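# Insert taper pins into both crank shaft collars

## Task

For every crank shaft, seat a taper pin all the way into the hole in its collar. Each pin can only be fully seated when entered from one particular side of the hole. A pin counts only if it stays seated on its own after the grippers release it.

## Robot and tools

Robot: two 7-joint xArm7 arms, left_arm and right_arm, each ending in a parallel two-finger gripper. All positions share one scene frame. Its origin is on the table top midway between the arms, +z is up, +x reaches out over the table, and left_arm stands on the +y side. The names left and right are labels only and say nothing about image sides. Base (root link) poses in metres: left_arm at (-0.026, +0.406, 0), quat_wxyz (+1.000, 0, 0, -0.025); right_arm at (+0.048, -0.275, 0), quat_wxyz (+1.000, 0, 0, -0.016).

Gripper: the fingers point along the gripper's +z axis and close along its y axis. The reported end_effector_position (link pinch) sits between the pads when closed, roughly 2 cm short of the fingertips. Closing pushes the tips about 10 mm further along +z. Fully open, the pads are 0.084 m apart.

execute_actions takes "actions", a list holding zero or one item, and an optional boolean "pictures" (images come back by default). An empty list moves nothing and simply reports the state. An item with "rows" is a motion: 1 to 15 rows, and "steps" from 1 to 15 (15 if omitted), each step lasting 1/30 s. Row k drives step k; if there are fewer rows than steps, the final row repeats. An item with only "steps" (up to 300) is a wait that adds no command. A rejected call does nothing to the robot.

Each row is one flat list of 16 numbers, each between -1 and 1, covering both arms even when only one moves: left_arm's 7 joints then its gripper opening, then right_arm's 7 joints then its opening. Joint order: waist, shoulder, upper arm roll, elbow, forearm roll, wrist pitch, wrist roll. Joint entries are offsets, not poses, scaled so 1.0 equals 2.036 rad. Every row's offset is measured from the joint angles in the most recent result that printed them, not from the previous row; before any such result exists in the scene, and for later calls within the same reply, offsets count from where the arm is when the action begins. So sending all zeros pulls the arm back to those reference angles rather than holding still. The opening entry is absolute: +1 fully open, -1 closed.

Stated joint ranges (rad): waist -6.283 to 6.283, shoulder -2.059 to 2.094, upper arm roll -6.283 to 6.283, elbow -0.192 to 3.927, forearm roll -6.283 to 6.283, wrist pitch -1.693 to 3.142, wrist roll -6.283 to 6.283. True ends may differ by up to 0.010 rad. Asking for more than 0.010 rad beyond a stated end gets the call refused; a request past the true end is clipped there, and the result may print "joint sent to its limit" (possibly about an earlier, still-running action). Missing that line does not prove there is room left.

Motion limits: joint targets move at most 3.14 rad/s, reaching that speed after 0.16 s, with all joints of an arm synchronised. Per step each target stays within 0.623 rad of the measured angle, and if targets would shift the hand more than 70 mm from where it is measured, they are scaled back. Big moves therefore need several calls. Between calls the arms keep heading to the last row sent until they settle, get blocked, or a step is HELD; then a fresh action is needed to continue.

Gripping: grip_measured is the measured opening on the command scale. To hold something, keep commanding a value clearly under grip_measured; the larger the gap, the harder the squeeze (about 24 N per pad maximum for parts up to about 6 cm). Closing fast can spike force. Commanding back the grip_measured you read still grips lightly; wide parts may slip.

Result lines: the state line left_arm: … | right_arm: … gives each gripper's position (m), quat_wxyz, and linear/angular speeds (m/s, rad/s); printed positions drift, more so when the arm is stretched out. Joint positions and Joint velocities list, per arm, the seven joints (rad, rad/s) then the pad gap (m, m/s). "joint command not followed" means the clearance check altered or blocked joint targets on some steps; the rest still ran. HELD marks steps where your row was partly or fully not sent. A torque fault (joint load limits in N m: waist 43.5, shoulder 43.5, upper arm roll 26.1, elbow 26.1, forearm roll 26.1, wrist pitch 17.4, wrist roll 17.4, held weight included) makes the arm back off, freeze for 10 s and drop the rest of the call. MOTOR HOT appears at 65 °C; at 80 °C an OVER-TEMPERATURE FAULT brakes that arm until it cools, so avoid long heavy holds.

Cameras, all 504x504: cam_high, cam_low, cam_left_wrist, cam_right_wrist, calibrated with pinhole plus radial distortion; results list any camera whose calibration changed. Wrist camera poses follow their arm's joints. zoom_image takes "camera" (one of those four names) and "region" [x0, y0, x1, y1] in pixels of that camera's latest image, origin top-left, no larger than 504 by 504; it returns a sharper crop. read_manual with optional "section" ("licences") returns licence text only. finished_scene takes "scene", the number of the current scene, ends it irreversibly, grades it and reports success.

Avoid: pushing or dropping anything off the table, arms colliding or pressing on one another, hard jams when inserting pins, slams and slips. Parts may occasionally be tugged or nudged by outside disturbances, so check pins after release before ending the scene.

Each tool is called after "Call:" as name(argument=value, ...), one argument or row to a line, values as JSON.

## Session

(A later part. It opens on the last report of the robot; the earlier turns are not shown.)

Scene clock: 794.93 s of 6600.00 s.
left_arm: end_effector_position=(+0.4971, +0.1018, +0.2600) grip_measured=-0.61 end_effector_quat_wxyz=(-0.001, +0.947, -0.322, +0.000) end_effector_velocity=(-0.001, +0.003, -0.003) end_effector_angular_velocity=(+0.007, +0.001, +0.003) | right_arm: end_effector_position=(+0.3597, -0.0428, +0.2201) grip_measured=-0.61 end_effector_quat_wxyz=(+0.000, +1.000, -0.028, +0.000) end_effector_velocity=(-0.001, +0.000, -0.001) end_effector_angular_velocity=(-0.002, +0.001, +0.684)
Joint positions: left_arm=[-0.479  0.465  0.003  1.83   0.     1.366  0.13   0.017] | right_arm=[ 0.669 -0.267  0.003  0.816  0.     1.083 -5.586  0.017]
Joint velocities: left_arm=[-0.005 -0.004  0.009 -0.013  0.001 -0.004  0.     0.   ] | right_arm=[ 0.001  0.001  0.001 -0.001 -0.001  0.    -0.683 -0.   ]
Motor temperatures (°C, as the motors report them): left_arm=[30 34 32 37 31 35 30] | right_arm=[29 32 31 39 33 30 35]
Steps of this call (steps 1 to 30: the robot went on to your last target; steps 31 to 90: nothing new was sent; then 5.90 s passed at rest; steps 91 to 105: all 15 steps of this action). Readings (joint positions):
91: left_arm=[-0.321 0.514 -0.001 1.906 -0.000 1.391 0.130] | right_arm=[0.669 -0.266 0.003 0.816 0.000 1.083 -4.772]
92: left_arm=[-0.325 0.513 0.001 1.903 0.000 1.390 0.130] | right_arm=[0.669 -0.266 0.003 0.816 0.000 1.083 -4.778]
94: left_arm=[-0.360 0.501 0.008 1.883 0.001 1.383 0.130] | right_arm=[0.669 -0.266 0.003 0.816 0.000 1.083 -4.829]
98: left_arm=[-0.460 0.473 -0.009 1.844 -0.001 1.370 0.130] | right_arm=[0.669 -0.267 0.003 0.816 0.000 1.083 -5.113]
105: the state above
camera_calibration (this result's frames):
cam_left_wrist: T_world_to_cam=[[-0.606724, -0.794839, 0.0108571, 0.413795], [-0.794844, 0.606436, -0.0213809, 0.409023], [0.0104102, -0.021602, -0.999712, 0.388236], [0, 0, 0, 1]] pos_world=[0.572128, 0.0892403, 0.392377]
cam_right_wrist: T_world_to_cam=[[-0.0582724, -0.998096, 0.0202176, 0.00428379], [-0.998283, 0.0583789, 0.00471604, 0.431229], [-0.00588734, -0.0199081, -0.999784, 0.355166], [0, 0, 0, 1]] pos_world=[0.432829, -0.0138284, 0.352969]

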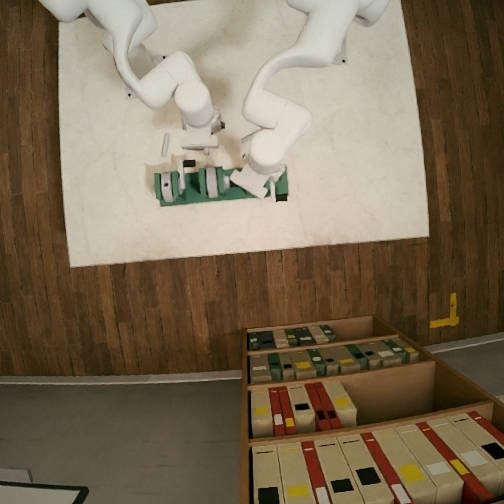

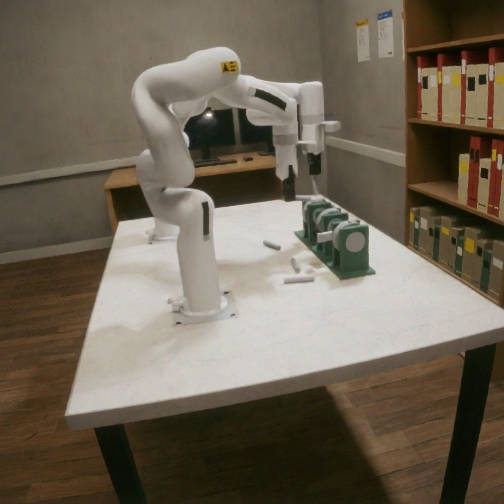

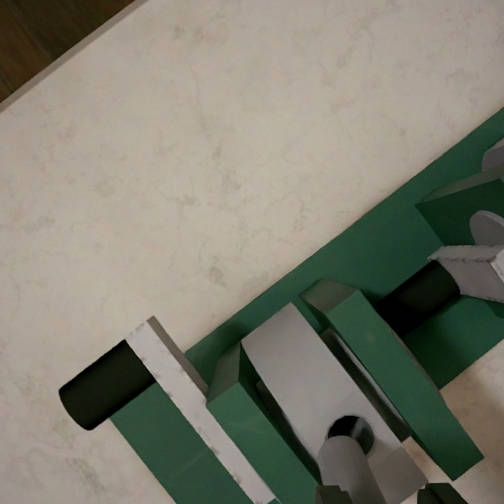

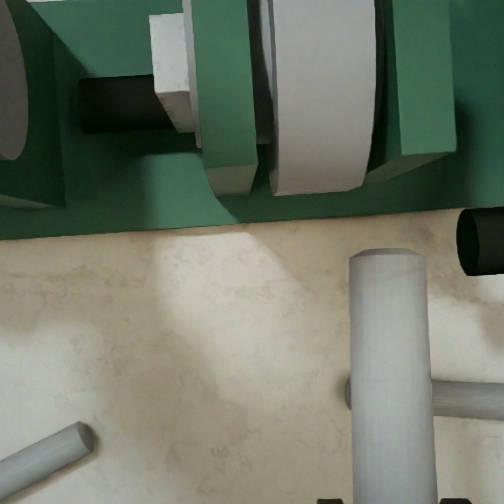

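Call:
zoom_image(
  camera="cam_left_wrist",
  region=[260, 360, 460, 504],
)

Region (260, 360, 460, 504) of cam_left_wrist's 504x504 image, scaled by 2.520, with more detail than that image has; it fills the top 363 rows of this view, and the rest is white.

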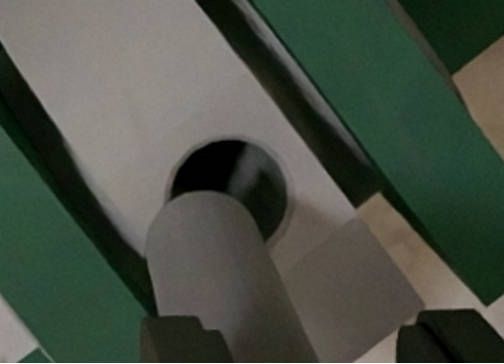

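Call:
execute_actions(
  actions=[
    {"rows":[[-0.0032,0.007,-0.0015,0.0025,0,-0.005,0,-0.9,0.004,0.06,-0.0015,-0.0822,0,-0.1422,-0.0255,-1]],"steps":15},
  ],
)

Scene clock: 829.73 s of 6600.00 s.
left_arm: end_effector_position=(+0.4974, +0.0951, +0.2545) grip_measured=-0.61 end_effector_quat_wxyz=(-0.000, +0.945, -0.327, +0.001) end_effector_velocity=(-0.000, -0.000, -0.002) end_effector_angular_velocity=(+0.001, +0.003, -0.000) | right_arm: end_effector_position=(+0.3563, -0.0429, +0.1307) grip_measured=-0.61 end_effector_quat_wxyz=(-0.001, +1.000, +0.000, +0.001) end_effector_velocity=(+0.003, +0.002, -0.008) end_effector_angular_velocity=(+0.015, -0.019, -0.002)
Joint positions: left_arm=[-0.486  0.479 -0.     1.836  0.     1.356  0.13   0.017] | right_arm=[ 0.677 -0.148 -0.     0.654  0.     0.798 -5.638  0.017]
Joint velocities: left_arm=[-0.     0.003 -0.    -0.001 -0.    -0.001 -0.     0.   ] | right_arm=[ 0.001  0.012 -0.002 -0.022  0.001 -0.059  0.    -0.   ]
Motor temperatures (°C, as the motors report them): left_arm=[30 34 32 38 31 35 30] | right_arm=[29 31 31 39 33 31 35]
Steps of this call (steps 1 to 30: the robot went on to your last target; steps 31 to 90: nothing new was sent; then 31.30 s passed at rest; steps 91 to 105: all 15 steps of this action). Readings (joint positions):
91: left_arm=[-0.484 0.464 -0.001 1.830 -0.000 1.365 0.130] | right_arm=[0.669 -0.267 0.003 0.816 0.000 1.082 -5.645]
92: left_arm=[-0.484 0.467 -0.001 1.832 0.000 1.363 0.130] | right_arm=[0.669 -0.265 0.003 0.814 0.000 1.076 -5.645]
94: left_arm=[-0.485 0.474 -0.000 1.834 0.000 1.359 0.130] | right_arm=[0.670 -0.248 0.002 0.790 0.000 1.025 -5.644]
98: left_arm=[-0.486 0.479 -0.000 1.834 0.000 1.356 0.130] | right_arm=[0.675 -0.173 0.001 0.686 0.000 0.868 -5.640]
105: the state above
camera_calibration (this result's frames):
cam_left_wrist: T_world_to_cam=[[-0.614022, -0.789197, 0.0120394, 0.411534], [-0.789216, 0.613687, -0.0229398, 0.41016], [0.0107156, -0.0235872, -0.999664, 0.382637], [0, 0, 0, 1]] pos_world=[0.572296, 0.0820971, 0.386963]
cam_right_wrist: T_world_to_cam=[[-0.00131166, -0.999837, 0.0180086, -0.0142879], [-0.999995, 0.00136604, 0.0030077, 0.426623], [-0.00303181, -0.0180045, -0.999833, 0.264843], [0, 0, 0, 1]] pos_world=[0.427405, -0.0101, 0.263773]

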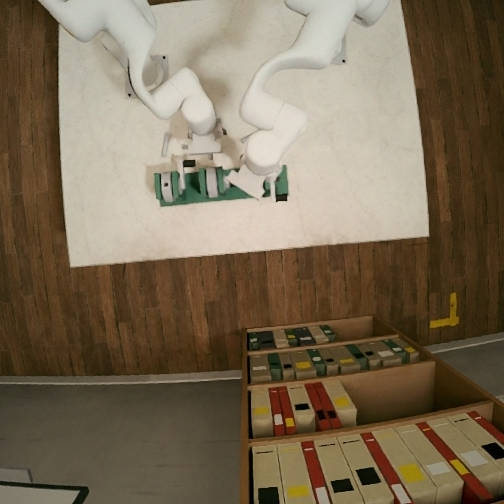

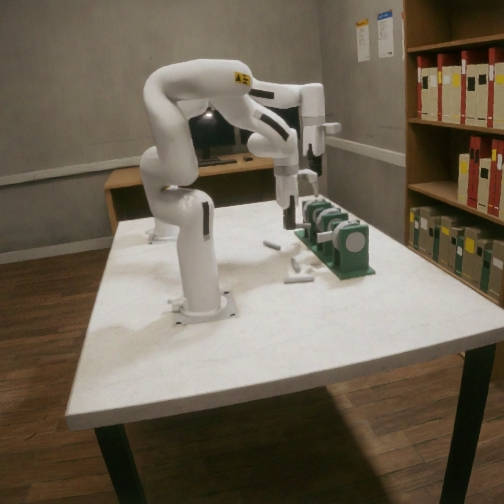

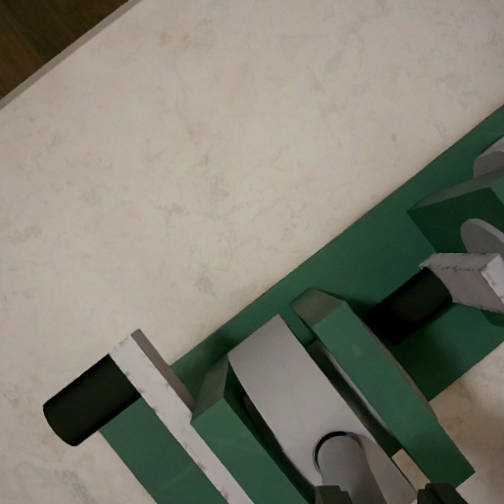

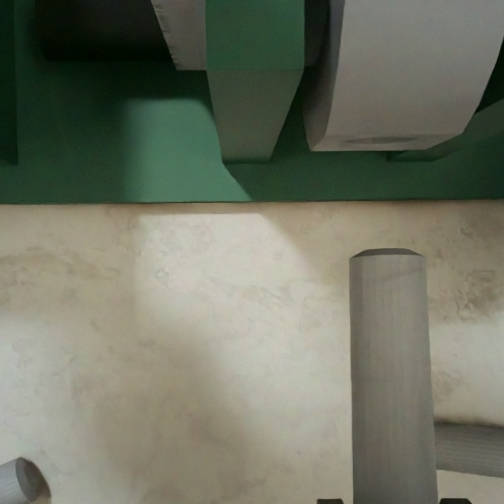

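Call:
zoom_image(
  camera="cam_left_wrist",
  region=[260, 380, 430, 504],
)

Call:
zoom_image(
  camera="cam_right_wrist",
  region=[280, 80, 504, 300],
)

Region (260, 380, 430, 504) of cam_left_wrist's 504x504 image, scaled by 2.965, with more detail than that image has; it fills the top 368 rows of this view, and the rest is white.

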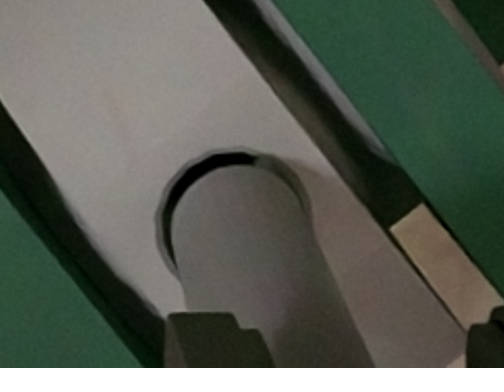

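Region (280, 80, 504, 300) of cam_right_wrist's 504x504 image, scaled by 2.250, with more detail than that image has; it fills the top 495 rows of this view, and the rest is white.

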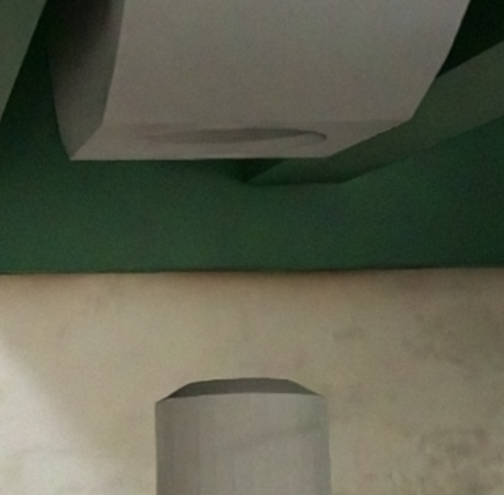

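Call:
execute_actions(
  actions=[
    {"rows":[[0.0005,0.0004,0,-0.003,0,-0.003,0,-0.9,-0.001,0.0036,-0.0,0.0,0,-0.002,-0.002,-1],[0.0005,0.0007,0,-0.006,0,-0.006,0,-0.9,-0.004,0.008,0,0.004,0,-0.002,-0.004,-1],[0.0005,0.001,0,-0.009,0,-0.009,0,-0.9,-0.006,0.0125,0,0.009,0,-0.0015,-0.006,-1],[0.0005,0.0012,0,-0.012,0,-0.0125,0,-0.9,-0.008,0.017,0,0.014,0,-0.001,-0.008,-1],[0.0005,0.0015,0,-0.015,0,-0.016,0,-0.9,-0.01,0.021,0,0.018,0,-0.001,-0.01,-1],[0.0005,0.0018,0,-0.018,0,-0.019,0,-0.9,-0.012,0.025,0,0.023,0,-0.0005,-0.012,-1],[0.0005,0.0021,0,-0.021,0,-0.022,0,-0.9,-0.014,0.029,0,0.027,0,0,-0.014,-1],[0.0005,0.0024,0,-0.0235,0,-0.0254,0,-0.9,-0.016,0.0335,0,0.032,0,0,-0.016,-1],[0.0005,0.0024,0,-0.0235,0,-0.0254,0,-0.9,-0.018,0.038,0,0.0365,0,0.0005,-0.018,-1],[0.0005,0.0024,0,-0.0235,0,-0.0254,0,-0.9,-0.0197,0.0419,0,0.0408,0,0.0008,-0.0198,-1]],"steps":15},
  ],
)

Scene clock: 874.47 s of 6600.00 s.
left_arm: end_effector_position=(+0.4981, +0.0956, +0.2348) grip_measured=-0.61 end_effector_quat_wxyz=(-0.000, +0.945, -0.326, -0.001) end_effector_velocity=(+0.003, -0.003, +0.009) end_effector_angular_velocity=(-0.014, -0.023, -0.001) | right_arm: end_effector_position=(+0.3833, -0.0422, +0.1273) grip_measured=-0.61 end_effector_quat_wxyz=(+0.001, +1.000, +0.000, -0.001) end_effector_velocity=(+0.023, +0.003, +0.008) end_effector_angular_velocity=(+0.015, -0.024, -0.005)
Joint positions: left_arm=[-0.485  0.484 -0.     1.788  0.     1.305  0.13   0.017] | right_arm=[ 0.639 -0.065 -0.     0.732  0.     0.8   -5.677  0.017]
Joint velocities: left_arm=[-0.001 -0.012 -0.001  0.001 -0.    -0.014 -0.    -0.   ] | right_arm=[-0.022  0.032 -0.005  0.055 -0.003 -0.006 -0.02  -0.   ]
Motor temperatures (°C, as the motors report them): left_arm=[30 34 32 38 31 35 30] | right_arm=[29 31 31 38 33 31 35]
Steps of this call (steps 1 to 15: the robot went on to your last target; steps 16 to 90: nothing new was sent; then 41.23 s passed at rest; steps 91 to 105: all 15 steps of this action). Readings (joint positions):
91: left_arm=[-0.486 0.479 -0.000 1.835 0.000 1.355 0.130] | right_arm=[0.677 -0.145 -0.000 0.649 0.000 0.793 -5.638]
92: left_arm=[-0.486 0.479 -0.000 1.834 0.000 1.353 0.130] | right_arm=[0.676 -0.143 -0.000 0.651 0.000 0.794 -5.639]
94: left_arm=[-0.485 0.479 -0.000 1.827 0.000 1.346 0.130] | right_arm=[0.671 -0.134 0.000 0.659 0.000 0.794 -5.644]
98: left_arm=[-0.485 0.481 -0.000 1.805 0.000 1.323 0.130] | right_arm=[0.656 -0.105 -0.000 0.691 0.000 0.797 -5.659]
105: the state above
camera_calibration (this result's frames):
cam_left_wrist: T_world_to_cam=[[-0.613041, -0.789956, 0.0122577, 0.412103], [-0.790004, 0.612762, -0.0204112, 0.409838], [0.00861292, -0.0221965, -0.999717, 0.363796], [0, 0, 0, 1]] pos_world=[0.573277, 0.0824851, 0.367007]
cam_right_wrist: T_world_to_cam=[[-0.00119581, -0.999771, 0.0213584, -0.0139665], [-0.99997, 0.00135858, 0.00760784, 0.453029], [-0.00763512, -0.0213487, -0.999743, 0.263183], [0, 0, 0, 1]] pos_world=[0.455009, -0.00896012, 0.259967]

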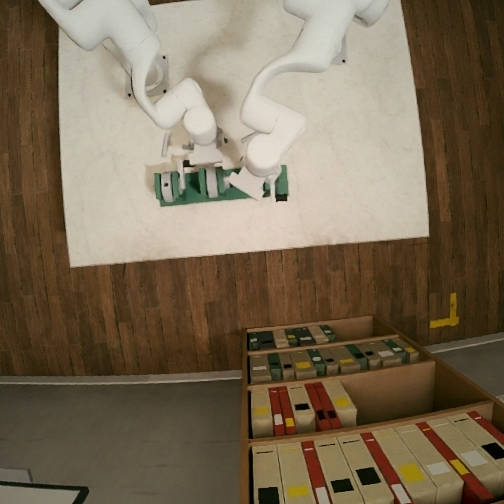

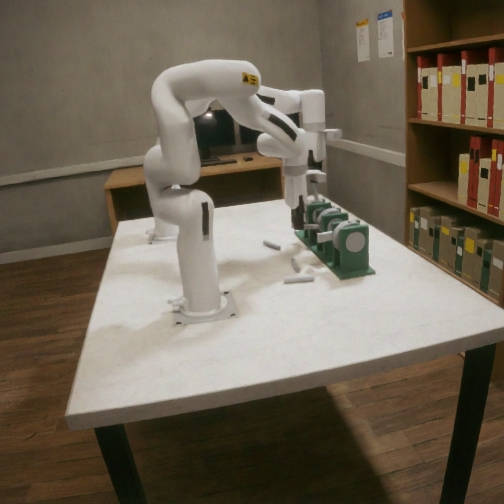

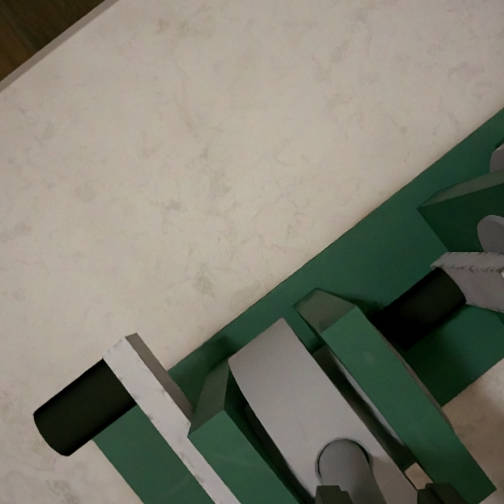

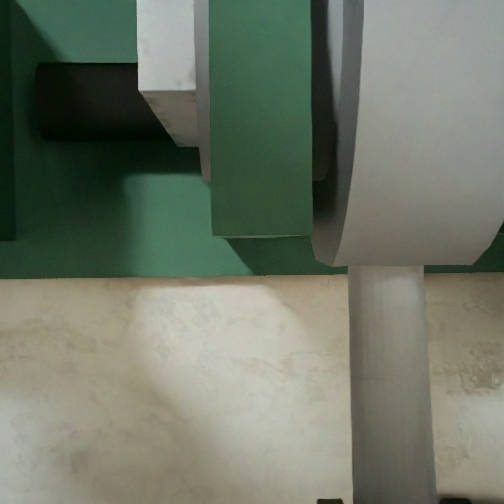

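Call:
execute_actions(
  actions=[
    {"rows":[[0,0.0005,0,-0.003,0,-0.004,0,-0.9,-0.002,0.003,0,0.004,0,0,-0.002,-1],[0,0.001,0,-0.0066,0,-0.0077,0,-0.9,-0.003,0.006,0,0.007,0,0.0005,-0.003,-1],[0,0.0015,0,-0.01,0,-0.0116,0,-0.9,-0.0045,0.009,0,0.01,0,0.001,-0.0045,-1],[0,0.002,0,-0.0132,0,-0.0155,0,-0.9,-0.006,0.0115,0,0.0135,0,0.0015,-0.006,-1],[0,0.0026,0,-0.0165,0,-0.0193,0,-0.9,-0.0072,0.014,0,0.0165,0,0.002,-0.007,-1],[0,0.0031,0,-0.02,0,-0.0232,0,-0.9,-0.0086,0.0165,0,0.0195,0,0.0022,-0.0084,-1],[0,0.0036,0,-0.023,0,-0.027,0,-0.9,-0.01,0.0193,0,0.0227,0,0.0026,-0.0098,-1],[0,0.0041,0,-0.0265,0,-0.031,0,-0.9,-0.0115,0.022,0,0.026,0,0.003,-0.0112,-1],[0,0.0047,0,-0.03,0,-0.035,0,-0.9,-0.013,0.0248,0,0.029,0,0.0033,-0.0126,-1],[0,0.0052,0,-0.033,0,-0.0387,0,-0.9,-0.0143,0.0276,0,0.0324,0,0.0037,-0.014,-1],[0,0.0057,0,-0.0364,0,-0.0425,0,-0.9,-0.0158,0.0303,0,0.0357,0,0.004,-0.0154,-1],[0,0.0062,0,-0.0397,0,-0.0464,0,-0.9,-0.0172,0.0331,0,0.0389,0,0.0044,-0.0168,-1]],"steps":15},
  ],
)

Scene clock: 887.93 s of 6600.00 s.
left_arm: end_effector_position=(+0.4978, +0.0929, +0.2032) grip_measured=-0.61 end_effector_quat_wxyz=(+0.001, +0.945, -0.328, +0.001) end_effector_velocity=(-0.005, -0.001, -0.040) end_effector_angular_velocity=(+0.007, +0.012, -0.006) | right_arm: end_effector_position=(+0.4089, -0.0421, +0.1280) grip_measured=-0.61 end_effector_quat_wxyz=(-0.000, +1.000, -0.001, +0.000) end_effector_velocity=(+0.096, -0.002, +0.051) end_effector_angular_velocity=(+0.091, -0.155, -0.082)
Joint positions: left_arm=[-0.486  0.496 -0.003  1.715 -0.     1.216  0.13   0.017] | right_arm=[ 0.606 -0.002 -0.001  0.806 -0.     0.807 -5.708  0.017]
Joint velocities: left_arm=[-0.004  0.02  -0.002 -0.081  0.001 -0.087  0.     0.   ] | right_arm=[-0.064  0.038 -0.058  0.167 -0.011 -0.051 -0.033 -0.   ]
Motor temperatures (°C, as the motors report them): left_arm=[30 34 32 38 31 35 30] | right_arm=[29 31 31 39 33 31 35]
Steps of this call (steps 1 to 15: the robot went on to your last target; steps 16 to 90: nothing new was sent; then 9.97 s passed at rest; steps 91 to 105: all 15 steps of this action). Readings (joint positions):
91: left_arm=[-0.485 0.484 -0.000 1.788 0.000 1.304 0.130] | right_arm=[0.637 -0.062 -0.000 0.737 0.000 0.800 -5.678]
92: left_arm=[-0.485 0.484 -0.000 1.786 0.000 1.301 0.130] | right_arm=[0.636 -0.061 -0.000 0.738 0.000 0.800 -5.679]
94: left_arm=[-0.485 0.485 -0.000 1.779 0.000 1.292 0.130] | right_arm=[0.633 -0.055 0.000 0.744 0.000 0.801 -5.682]
98: left_arm=[-0.485 0.485 -0.001 1.759 0.000 1.263 0.130] | right_arm=[0.624 -0.036 0.000 0.765 0.001 0.806 -5.691]
105: the state above
camera_calibration (this result's frames):
cam_left_wrist: T_world_to_cam=[[-0.615738, -0.787833, 0.0136119, 0.411038], [-0.787876, 0.61535, -0.0244106, 0.410078], [0.0108554, -0.025755, -0.999609, 0.33136], [0, 0, 0, 1]] pos_world=[0.572585, 0.0800225, 0.335646]
cam_right_wrist: T_world_to_cam=[[-0.00323288, -0.999799, 0.0197846, -0.0128193], [-0.999983, 0.00332964, 0.00486017, 0.479068], [-0.00492507, -0.0197685, -0.999792, 0.263023], [0, 0, 0, 1]] pos_world=[0.480313, -0.00921222, 0.260894]

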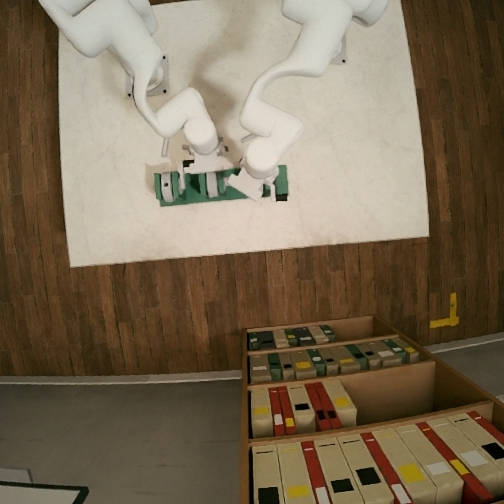

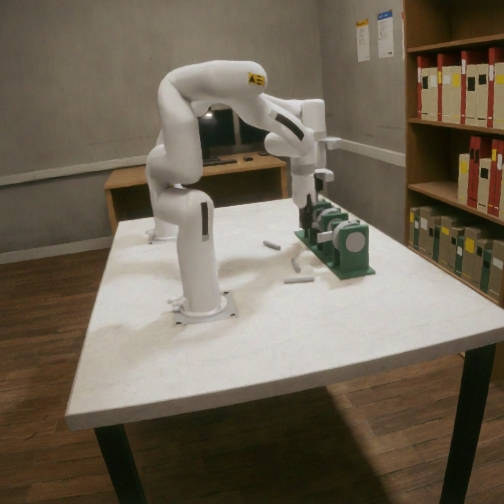

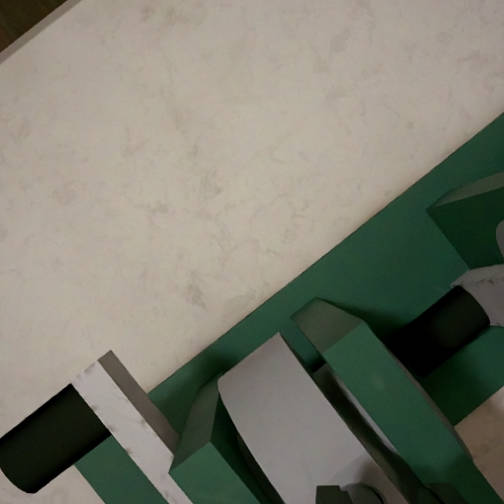

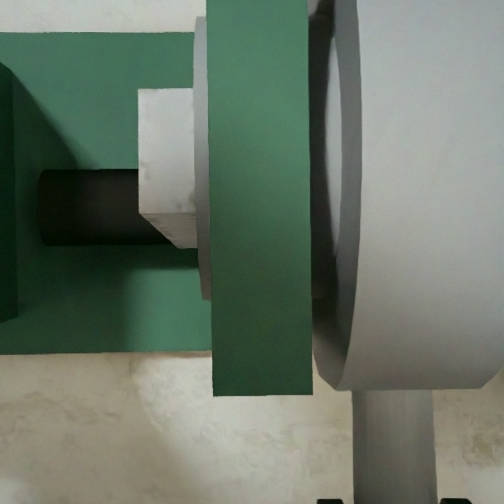

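Call:
execute_actions(
  actions=[
    {"rows":[[0.0005,0.0005,0.0015,-0.004,0,-0.003,0,-0.9,-0.001,0.002,0,0.0026,0,0.001,-0.0016,-1],[0.0005,0.001,0.0015,-0.005,0,-0.005,0,-0.9,-0.003,0.005,0,0.006,0,0.0015,-0.003,-1],[0.0005,0.0013,0.0015,-0.006,0,-0.007,0,-0.9,-0.004,0.0075,0,0.009,0,0.002,-0.004,-1],[0.0005,0.0016,0.0015,-0.007,0,-0.008,0,-0.9,-0.005,0.01,0,0.012,0,0.0025,-0.005,-1],[0.0005,0.0019,0.0015,-0.008,0,-0.009,0,-0.9,-0.006,0.0125,0,0.015,0,0.003,-0.0063,-1],[0.0005,0.0022,0.0015,-0.0095,0,-0.0105,0,-0.9,-0.0072,0.015,0,0.018,0,0.0035,-0.0075,-1],[0.0005,0.0025,0.0015,-0.011,0,-0.012,0,-0.9,-0.0084,0.0175,0,0.021,0,0.004,-0.0087,-1],[0.0005,0.0028,0.0015,-0.012,0,-0.0135,0,-0.9,-0.0095,0.02,0,0.024,0,0.0045,-0.01,-1],[0.0005,0.0031,0.0015,-0.0135,0,-0.0152,0,-0.9,-0.0106,0.0225,0,0.027,0,0.005,-0.0112,-1],[0.0005,0.0031,0.0015,-0.0135,0,-0.0152,0,-0.9,-0.0118,0.025,0,0.03,0,0.0055,-0.0124,-1],[0.0005,0.0031,0.0015,-0.0135,0,-0.0152,0,-0.9,-0.0129,0.0278,0,0.0333,0,0.006,-0.0135,-1]],"steps":15},
  ],
)

Scene clock: 902.30 s of 6600.00 s.
left_arm: end_effector_position=(+0.4986, +0.0962, +0.1897) grip_measured=-0.61 end_effector_quat_wxyz=(-0.000, +0.946, -0.326, -0.000) end_effector_velocity=(-0.000, -0.001, -0.000) end_effector_angular_velocity=(-0.002, -0.002, -0.000) | right_arm: end_effector_position=(+0.4284, -0.0424, +0.1269) grip_measured=-0.61 end_effector_quat_wxyz=(+0.001, +1.000, -0.000, -0.001) end_effector_velocity=(+0.011, +0.000, -0.001) end_effector_angular_velocity=(-0.004, +0.005, +0.006)
Joint positions: left_arm=[-0.485  0.503  0.001  1.688  0.     1.186  0.13   0.017] | right_arm=[ 0.581  0.052 -0.001  0.868 -0.     0.819 -5.734  0.017]
Joint velocities: left_arm=[-0.    -0.002 -0.001 -0.005 -0.    -0.006 -0.001 -0.   ] | right_arm=[-0.015  0.035  0.002  0.04  -0.001  0.012 -0.018  0.   ]
Motor temperatures (°C, as the motors report them): left_arm=[30 34 34 36 32 35 30] | right_arm=[29 31 31 38 33 31 35]
Steps of this call (steps 1 to 15: the robot went on to your last target; steps 16 to 90: nothing new was sent; then 10.87 s passed at rest; steps 91 to 105: all 15 steps of this action). Readings (joint positions):
91: left_arm=[-0.485 0.497 -0.000 1.707 0.000 1.211 0.130] | right_arm=[0.604 0.002 -0.000 0.811 0.000 0.809 -5.711]
92: left_arm=[-0.485 0.497 -0.000 1.707 -0.000 1.210 0.130] | right_arm=[0.604 0.002 -0.001 0.811 0.000 0.809 -5.711]
94: left_arm=[-0.485 0.497 0.001 1.706 -0.000 1.207 0.130] | right_arm=[0.601 0.007 -0.000 0.816 0.000 0.811 -5.713]
98: left_arm=[-0.484 0.499 0.002 1.698 0.000 1.198 0.130] | right_arm=[0.594 0.024 -0.001 0.836 0.000 0.814 -5.721]
105: the state above
camera_calibration (this result's frames):
cam_left_wrist: T_world_to_cam=[[-0.611892, -0.790853, 0.011861, 0.413058], [-0.790889, 0.61161, -0.0206899, 0.409515], [0.0091083, -0.0220407, -0.999716, 0.318506], [0, 0, 0, 1]] pos_world=[0.573726, 0.0832249, 0.321989]
cam_right_wrist: T_world_to_cam=[[-0.0014687, -0.999761, 0.0218228, -0.014028], [-0.999965, 0.00164917, 0.00825434, 0.49805], [-0.00828835, -0.0218099, -0.999728, 0.263378], [0, 0, 0, 1]] pos_world=[0.500194, -0.00910172, 0.259502]

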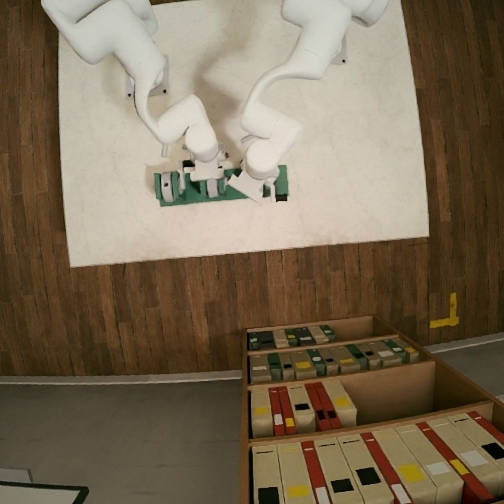

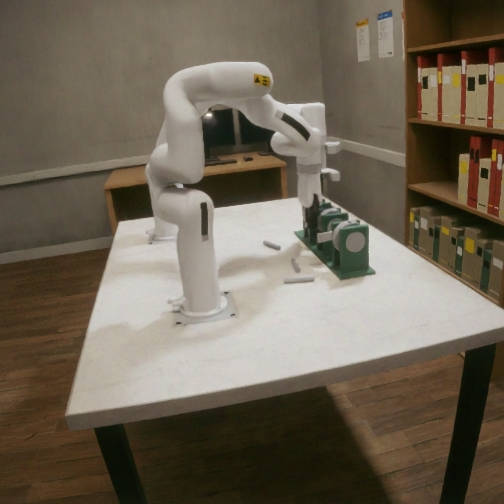

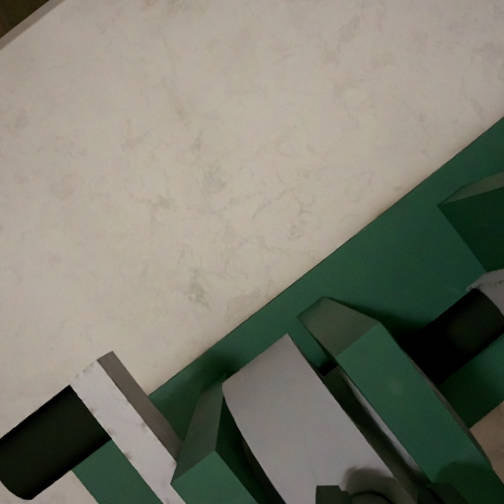

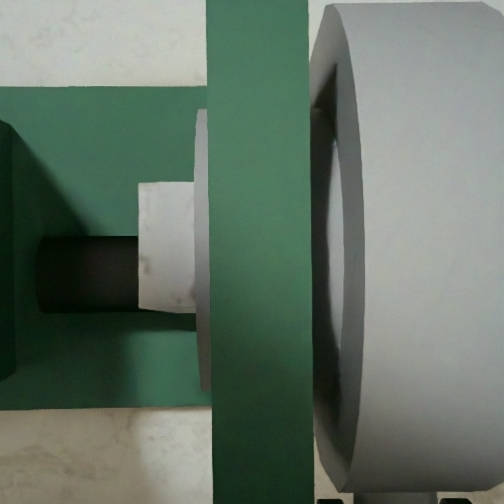

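Call:
execute_actions(
  actions=[
    {"rows":[[0,0,0,0,0,0,0,0.1,0,0,0,0,0,0,0,0.1],[0,0,0,0,0,0,0,0.1,0,0,0,0,0,0,0,0.1],[0,0,0,0,0,0,0,0.1,0,0,0,0,0,0,0,0.1],[0,0,0,0,0,0,0,0.1,0,0,0,0,0,0,0,0.1],[0,0,0,0,0,0,0,0.1,0,0,0,0,0,0,0,0.1],[0,0,0,0,0,0,0,0.1,0,0,0,0,0,0,0,0.1],[0,-0.003,0,0.016,0,0.019,0,0.1,0.01,-0.019,0,-0.025,0,-0.0065,0.01,0.1],[0,-0.006,0,0.033,0,0.039,0,0.1,0.02,-0.038,0,-0.05,0,-0.013,0.02,0.1],[0,-0.0094,0,0.0492,0,0.0581,0,0.1,0.0309,-0.0567,0,-0.0748,0,-0.0196,0.0308,0.1]],"steps":15},
  ],
)

Scene clock: 924.67 s of 6600.00 s.
left_arm: end_effector_position=(+0.5005, +0.0958, +0.2357) grip_measured=+0.09 end_effector_quat_wxyz=(+0.000, +0.946, -0.325, +0.005) end_effector_velocity=(-0.014, +0.007, +0.014) end_effector_angular_velocity=(+0.033, +0.060, +0.001) | right_arm: end_effector_position=(+0.3835, -0.0407, +0.1225) grip_measured=+0.09 end_effector_quat_wxyz=(+0.000, +1.000, +0.002, -0.001) end_effector_velocity=(-0.034, -0.012, -0.003) end_effector_angular_velocity=(+0.013, -0.017, -0.048)
Joint positions: left_arm=[-0.484  0.481  0.002  1.784  0.     1.293  0.13   0.048] | right_arm=[ 0.64  -0.053  0.001  0.729  0.     0.784 -5.678  0.048]
Joint velocities: left_arm=[ 0.     0.004 -0.     0.061 -0.002  0.126 -0.001 -0.   ] | right_arm=[ 0.053 -0.117 -0.031 -0.147 -0.001 -0.052  0.071  0.   ]
Motor temperatures (°C, as the motors report them): left_arm=[30 34 33 35 32 35 30] | right_arm=[29 31 31 40 33 31 35]
Steps of this call (steps 1 to 15: the robot went on to your last target; steps 16 to 90: nothing new was sent; then 18.87 s passed at rest; steps 91 to 105: all 15 steps of this action). Readings (joint positions):
91: left_arm=[-0.485 0.502 0.001 1.687 0.000 1.187 0.130] | right_arm=[0.580 0.054 -0.001 0.874 -0.000 0.819 -5.735]
92: left_arm=[-0.484 0.504 0.004 1.683 0.002 1.189 0.130] | right_arm=[0.580 0.053 -0.001 0.874 0.000 0.818 -5.735]
94: left_arm=[-0.480 0.509 0.009 1.678 0.003 1.191 0.130] | right_arm=[0.582 0.051 0.000 0.874 0.000 0.817 -5.735]
98: left_arm=[-0.482 0.506 0.005 1.688 0.001 1.196 0.130] | right_arm=[0.584 0.047 -0.001 0.864 0.000 0.816 -5.731]
105: the state above
camera_calibration (this result's frames):
cam_left_wrist: T_world_to_cam=[[-0.611336, -0.791307, 0.0100911, 0.413511], [-0.791155, 0.610822, -0.0311472, 0.414916], [0.0184831, -0.027025, -0.999464, 0.360178], [0, 0, 0, 1]] pos_world=[0.5744, 0.0835084, 0.368735]
cam_right_wrist: T_world_to_cam=[[0.00273838, -0.999778, 0.0208751, -0.0138483], [-0.999975, -0.00260126, 0.00659285, 0.45327], [-0.00653709, -0.0208927, -0.99976, 0.258002], [0, 0, 0, 1]] pos_world=[0.454983, -0.00727581, 0.255241]

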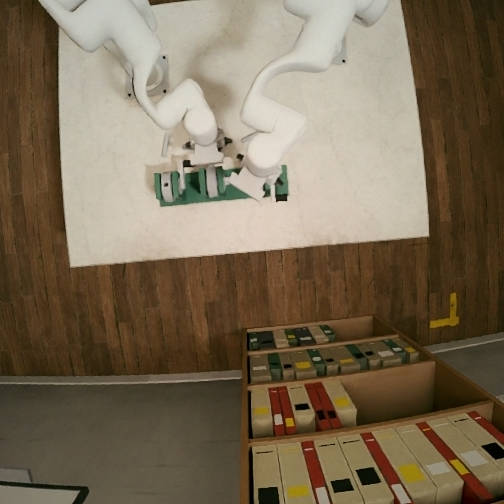

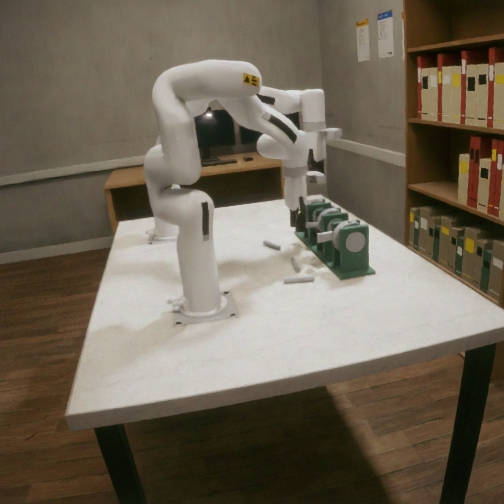

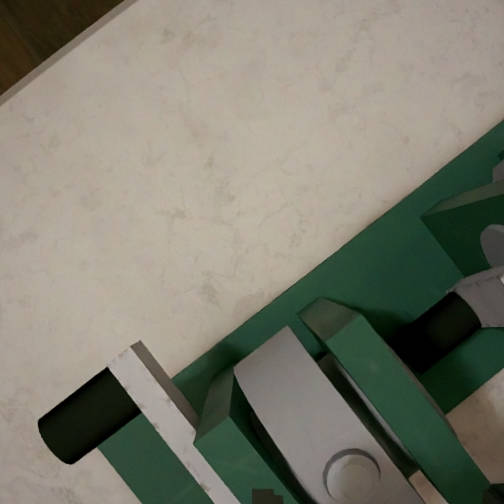

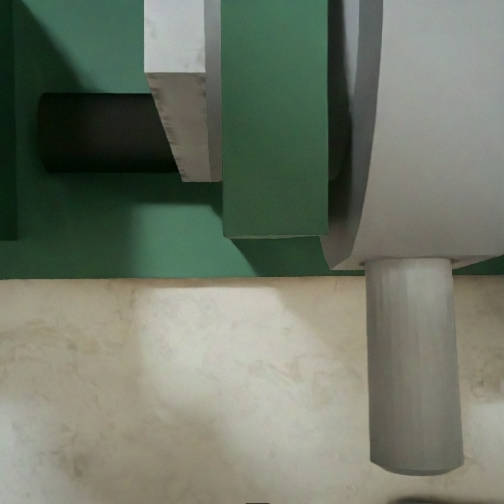

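Call:
zoom_image(
  camera="cam_right_wrist",
  region=[300, 230, 504, 504],
)

Call:
zoom_image(
  camera="cam_low",
  region=[260, 170, 400, 300],
)

Region (300, 230, 504, 504) of cam_right_wrist's 504x504 image, scaled by 1.839, with more detail than that image has; it fills the left 375 columns of this view, and the rest is white.

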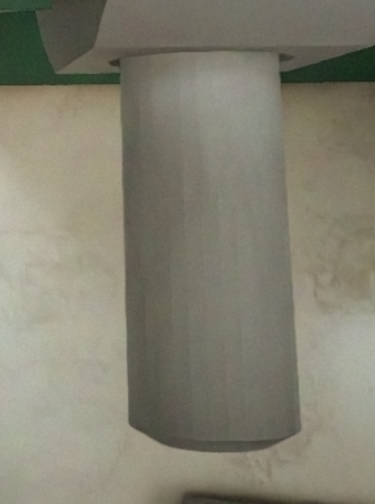

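Region (260, 170, 400, 300) of cam_low's 504x504 image, scaled by 3.600, with more detail than that image has; it fills the top 468 rows of this view, and the rest is white.

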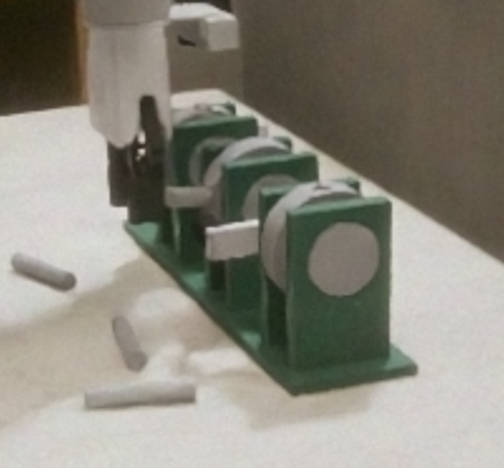

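Call:
execute_actions(
  actions=[
    {"rows":[[0,0,0,0,0,0,0,-1,0.0004,-0.006,0,-0.0056,0,-0.0007,0.002,-1]],"steps":15},
  ],
)

Call:
zoom_image(
  camera="cam_left_wrist",
  region=[240, 380, 440, 504],
)

Scene clock: 983.53 s of 6600.00 s.
left_arm: end_effector_position=(+0.5005, +0.0958, +0.2357) grip_measured=-1.00 end_effector_quat_wxyz=(+0.000, +0.946, -0.325, +0.005) end_effector_velocity=(+0.001, -0.000, -0.000) end_effector_angular_velocity=(-0.000, -0.002, -0.000) | right_arm: end_effector_position=(+0.3810, -0.0421, +0.1233) grip_measured=-1.00 end_effector_quat_wxyz=(-0.000, +1.000, +0.000, +0.000) end_effector_velocity=(+0.000, +0.001, +0.001) end_effector_angular_velocity=(+0.002, -0.002, -0.002)
Joint positions: left_arm=[-0.484  0.481  0.002  1.784  0.     1.293  0.13   0.   ] | right_arm=[ 0.641 -0.066  0.001  0.718  0.     0.782 -5.674  0.   ]
Joint velocities: left_arm=[ 0.     0.001  0.    -0.     0.    -0.003  0.001  0.   ] | right_arm=[-0.001 -0.001  0.001  0.001  0.001 -0.001  0.002  0.   ]
Motor temperatures (°C, as the motors report them): left_arm=[30 34 32 38 32 35 30] | right_arm=[29 31 31 38 33 31 35]
Steps of this call (steps 1 to 30: the robot went on to your last target; steps 31 to 90: nothing new was sent; then 55.37 s passed at rest; steps 91 to 105: all 15 steps of this action). Readings (joint positions):
91: left_arm=[-0.485 0.484 0.001 1.788 0.000 1.304 0.130] | right_arm=[0.644 -0.063 -0.001 0.716 -0.000 0.780 -5.672]
92: left_arm=[-0.485 0.483 0.001 1.787 0.000 1.301 0.130] | right_arm=[0.643 -0.064 -0.000 0.716 -0.000 0.780 -5.672]
94: left_arm=[-0.484 0.482 0.002 1.785 0.000 1.296 0.130] | right_arm=[0.642 -0.065 0.001 0.717 -0.000 0.781 -5.673]
98: left_arm=[-0.484 0.481 0.002 1.784 0.000 1.294 0.130] | right_arm=[0.641 -0.066 0.001 0.718 -0.000 0.782 -5.674]
105: the state above
camera_calibration (this result's frames):
cam_left_wrist: T_world_to_cam=[[-0.611353, -0.791293, 0.0101106, 0.413497], [-0.791144, 0.610841, -0.0310593, 0.414875], [0.018401, -0.0269872, -0.999466, 0.360193], [0, 0, 0, 1]] pos_world=[0.574391, 0.0834959, 0.368706]
cam_right_wrist: T_world_to_cam=[[-0.000547366, -0.999807, 0.0196291, -0.0138415], [-0.999988, 0.000641244, 0.00477661, 0.451052], [-0.00478828, -0.0196262, -0.999796, 0.258168], [0, 0, 0, 1]] pos_world=[0.452276, -0.0090612, 0.256232]

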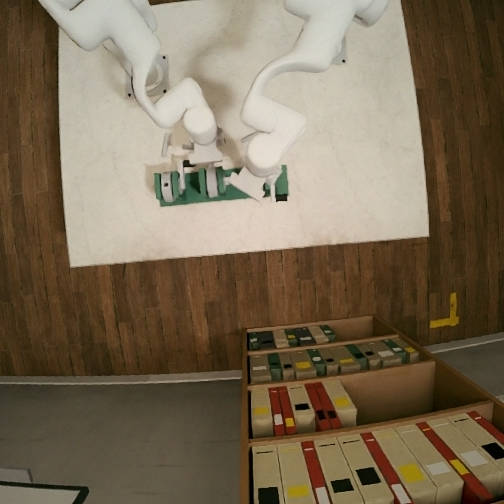

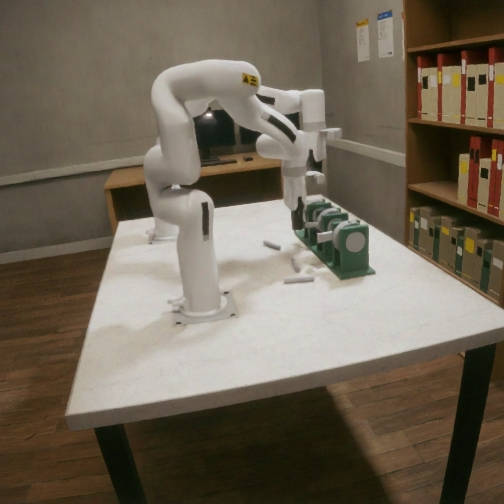

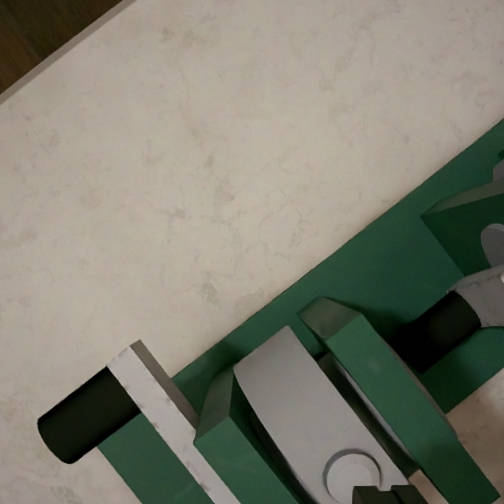

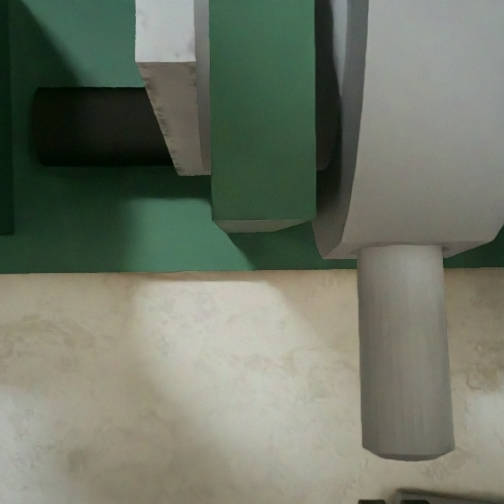

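Region (240, 380, 440, 504) of cam_left_wrist's 504x504 image, scaled by 2.520, with more detail than that image has; it fills the top 312 rows of this view, and the rest is white.

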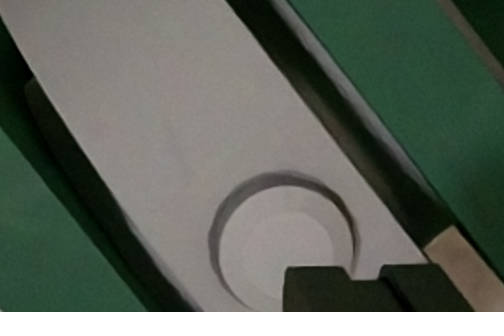

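Call:
execute_actions(
  actions=[
    {"rows":[[0,0.001,0,-0.004,0,-0.005,0,-1,-0.002,0.005,0,0.006,0,0.001,-0.002,-1],[0,0.002,0,-0.008,0,-0.009,0,-1,-0.005,0.009,0,0.011,0,0.002,-0.005,-1],[0,0.003,0,-0.012,0,-0.014,0,-1,-0.007,0.014,0,0.017,0,0.003,-0.007,-1],[0,0.004,0,-0.016,0,-0.018,0,-1,-0.01,0.019,0,0.0225,0,0.004,-0.01,-1],[0,0.005,-0.001,-0.02,0,-0.023,0,-1,-0.012,0.024,0,0.028,0,0.005,-0.012,-1],[0,0.006,-0.001,-0.024,0,-0.0275,0,-1,-0.0145,0.0285,0,0.034,0,0.006,-0.0145,-1],[0,0.007,-0.001,-0.028,0,-0.032,0,-1,-0.017,0.033,0,0.0395,0,0.007,-0.017,-1],[0,0.008,-0.001,-0.032,0,-0.0365,0,-1,-0.019,0.038,0,0.045,0,0.008,-0.019,-1],[0,0.009,-0.001,-0.036,0,-0.041,0,-1,-0.0215,0.043,0,0.051,0,0.009,-0.0215,-1],[0,0.01,-0.001,-0.04,0,-0.046,0,-1,-0.024,0.0475,0,0.0565,0,0.01,-0.024,-1],[-0.0005,0.011,-0.001,-0.044,0,-0.05,0,-1,-0.0265,0.052,0,0.062,0,0.011,-0.0265,-1],[-0.0005,0.012,-0.001,-0.048,0,-0.055,0,-1,-0.029,0.057,0,0.068,0,0.012,-0.029,-1],[-0.0005,0.0127,-0.001,-0.052,0,-0.06,0,-1,-0.0315,0.062,0,0.0735,0,0.013,-0.0315,-1],[-0.0005,0.0134,-0.001,-0.0556,0,-0.0641,0,-1,-0.0337,0.0665,0,0.079,0,0.0136,-0.0338,-1]],"steps":15},
  ],
  pictures=false,
)

Call:
execute_actions(
  actions=[
    {"steps":10},
  ],
)

Scene clock: 998.67 s of 6600.00 s.
left_arm: end_effector_position=(+0.4984, +0.0951, +0.1883) grip_measured=-1.00 end_effector_quat_wxyz=(-0.000, +0.945, -0.326, -0.000) end_effector_velocity=(-0.011, +0.002, -0.100) end_effector_angular_velocity=(+0.013, +0.022, -0.006) | right_arm: end_effector_position=(+0.4255, -0.0424, +0.1239) grip_measured=-1.00 end_effector_quat_wxyz=(+0.000, +1.000, +0.000, -0.001) end_effector_velocity=(+0.104, -0.007, -0.004) end_effector_angular_velocity=(+0.000, -0.001, -0.011)
Joint positions: left_arm=[-0.485  0.505 -0.     1.687  0.     1.182  0.13   0.   ] | right_arm=[ 0.582  0.049  0.001  0.854  0.     0.806 -5.732  0.   ]
Joint velocities: left_arm=[-0.004  0.048 -0.002 -0.209  0.001 -0.231 -0.     0.   ] | right_arm=[-0.13   0.263 -0.006  0.306 -0.001  0.043 -0.125  0.   ]
Motor temperatures (°C, as the motors report them): left_arm=[30 34 32 38 32 35 30] | right_arm=[29 31 31 38 33 31 35]
Steps of this call (steps 1 to 15: the robot went on to your last target; steps 16 to 90: nothing new was sent; then 11.63 s passed at rest; steps 91 to 105: all 15 steps of this action). Readings (joint positions):
91: left_arm=[-0.484 0.481 0.002 1.783 0.000 1.292 0.130] | right_arm=[0.640 -0.065 0.001 0.718 0.000 0.782 -5.674]
92: left_arm=[-0.484 0.481 0.002 1.782 0.000 1.289 0.130] | right_arm=[0.639 -0.063 0.002 0.721 0.000 0.783 -5.675]
94: left_arm=[-0.484 0.483 0.002 1.772 0.000 1.278 0.130] | right_arm=[0.634 -0.052 0.002 0.734 0.000 0.786 -5.681]
98: left_arm=[-0.484 0.492 0.000 1.742 0.000 1.246 0.130] | right_arm=[0.616 -0.017 0.001 0.775 0.000 0.793 -5.698]
105: the state above

Scene clock: 999.00 s of 6600.00 s.
left_arm: end_effector_position=(+0.4982, +0.0951, +0.1817) grip_measured=-1.00 end_effector_quat_wxyz=(-0.000, +0.945, -0.326, +0.000) end_effector_velocity=(-0.002, +0.001, -0.006) end_effector_angular_velocity=(+0.004, +0.007, -0.000) | right_arm: end_effector_position=(+0.4315, -0.0427, +0.1227) grip_measured=-1.00 end_effector_quat_wxyz=(+0.001, +1.000, +0.002, -0.003) end_effector_velocity=(+0.003, -0.001, -0.001) end_effector_angular_velocity=(-0.001, +0.001, -0.001)
Joint positions: left_arm=[-0.485  0.508 -0.     1.671  0.     1.163  0.13   0.   ] | right_arm=[ 0.573  0.069  0.003  0.875  0.     0.812 -5.742  0.   ]
Joint velocities: left_arm=[-0.     0.005 -0.    -0.009  0.    -0.005 -0.     0.   ] | right_arm=[-0.003  0.007 -0.002  0.006 -0.    -0.    -0.003  0.   ]
Motor temperatures (°C, as the motors report them): left_arm=[30 34 32 38 32 35 30] | right_arm=[29 31 31 39 33 31 35]
Steps of this call (steps 1 to 10: the robot went on to your last target). Readings (joint positions):
1: left_arm=[-0.485 0.507 -0.000 1.681 0.000 1.176 0.130] | right_arm=[0.579 0.056 0.001 0.862 0.000 0.807 -5.735]
2: left_arm=[-0.485 0.508 -0.000 1.677 0.000 1.172 0.130] | right_arm=[0.576 0.061 0.001 0.868 -0.000 0.808 -5.738]
4: left_arm=[-0.485 0.509 -0.000 1.673 0.000 1.167 0.130] | right_arm=[0.574 0.065 0.002 0.872 0.000 0.811 -5.740]
8: left_arm=[-0.485 0.508 -0.000 1.672 0.000 1.163 0.130] | right_arm=[0.573 0.068 0.003 0.875 0.000 0.812 -5.742]
10: the state above
camera_calibration (this result's frames):
cam_left_wrist: T_world_to_cam=[[-0.613502, -0.7896, 0.0121374, 0.41266], [-0.789625, 0.613175, -0.022552, 0.40933], [0.0103647, -0.0234197, -0.999672, 0.309962], [0, 0, 0, 1]] pos_world=[0.573172, 0.0821045, 0.314083]
cam_right_wrist: T_world_to_cam=[[0.00176353, -0.999743, 0.0225901, -0.0157646], [-0.999942, -0.00152262, 0.0106769, 0.500776], [-0.0106398, -0.0226076, -0.999688, 0.260114], [0, 0, 0, 1]] pos_world=[0.503543, -0.00911748, 0.255042]

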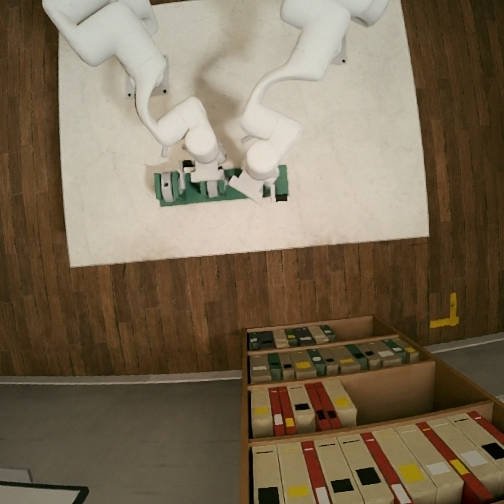

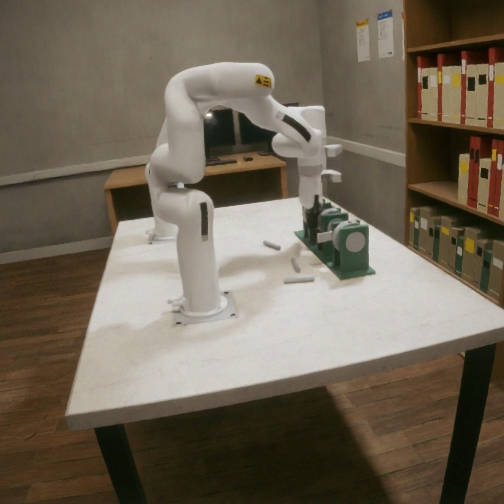

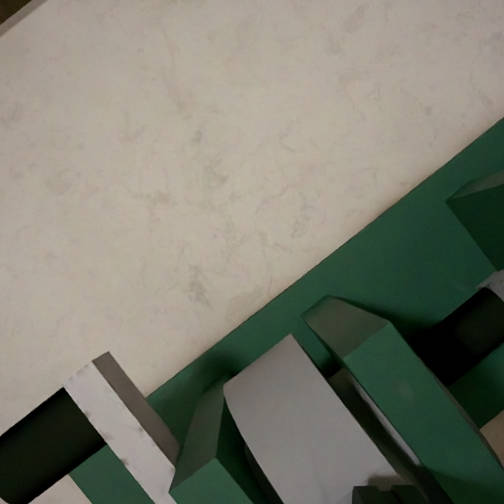

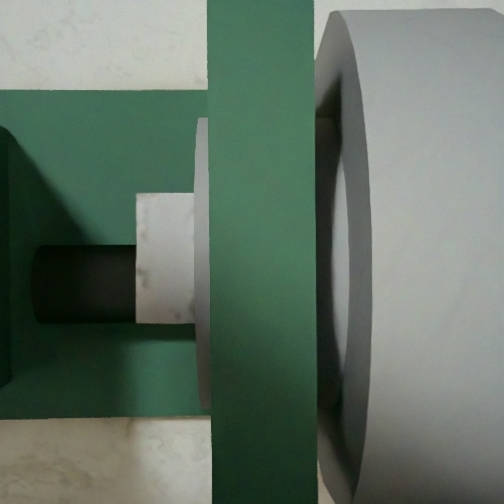

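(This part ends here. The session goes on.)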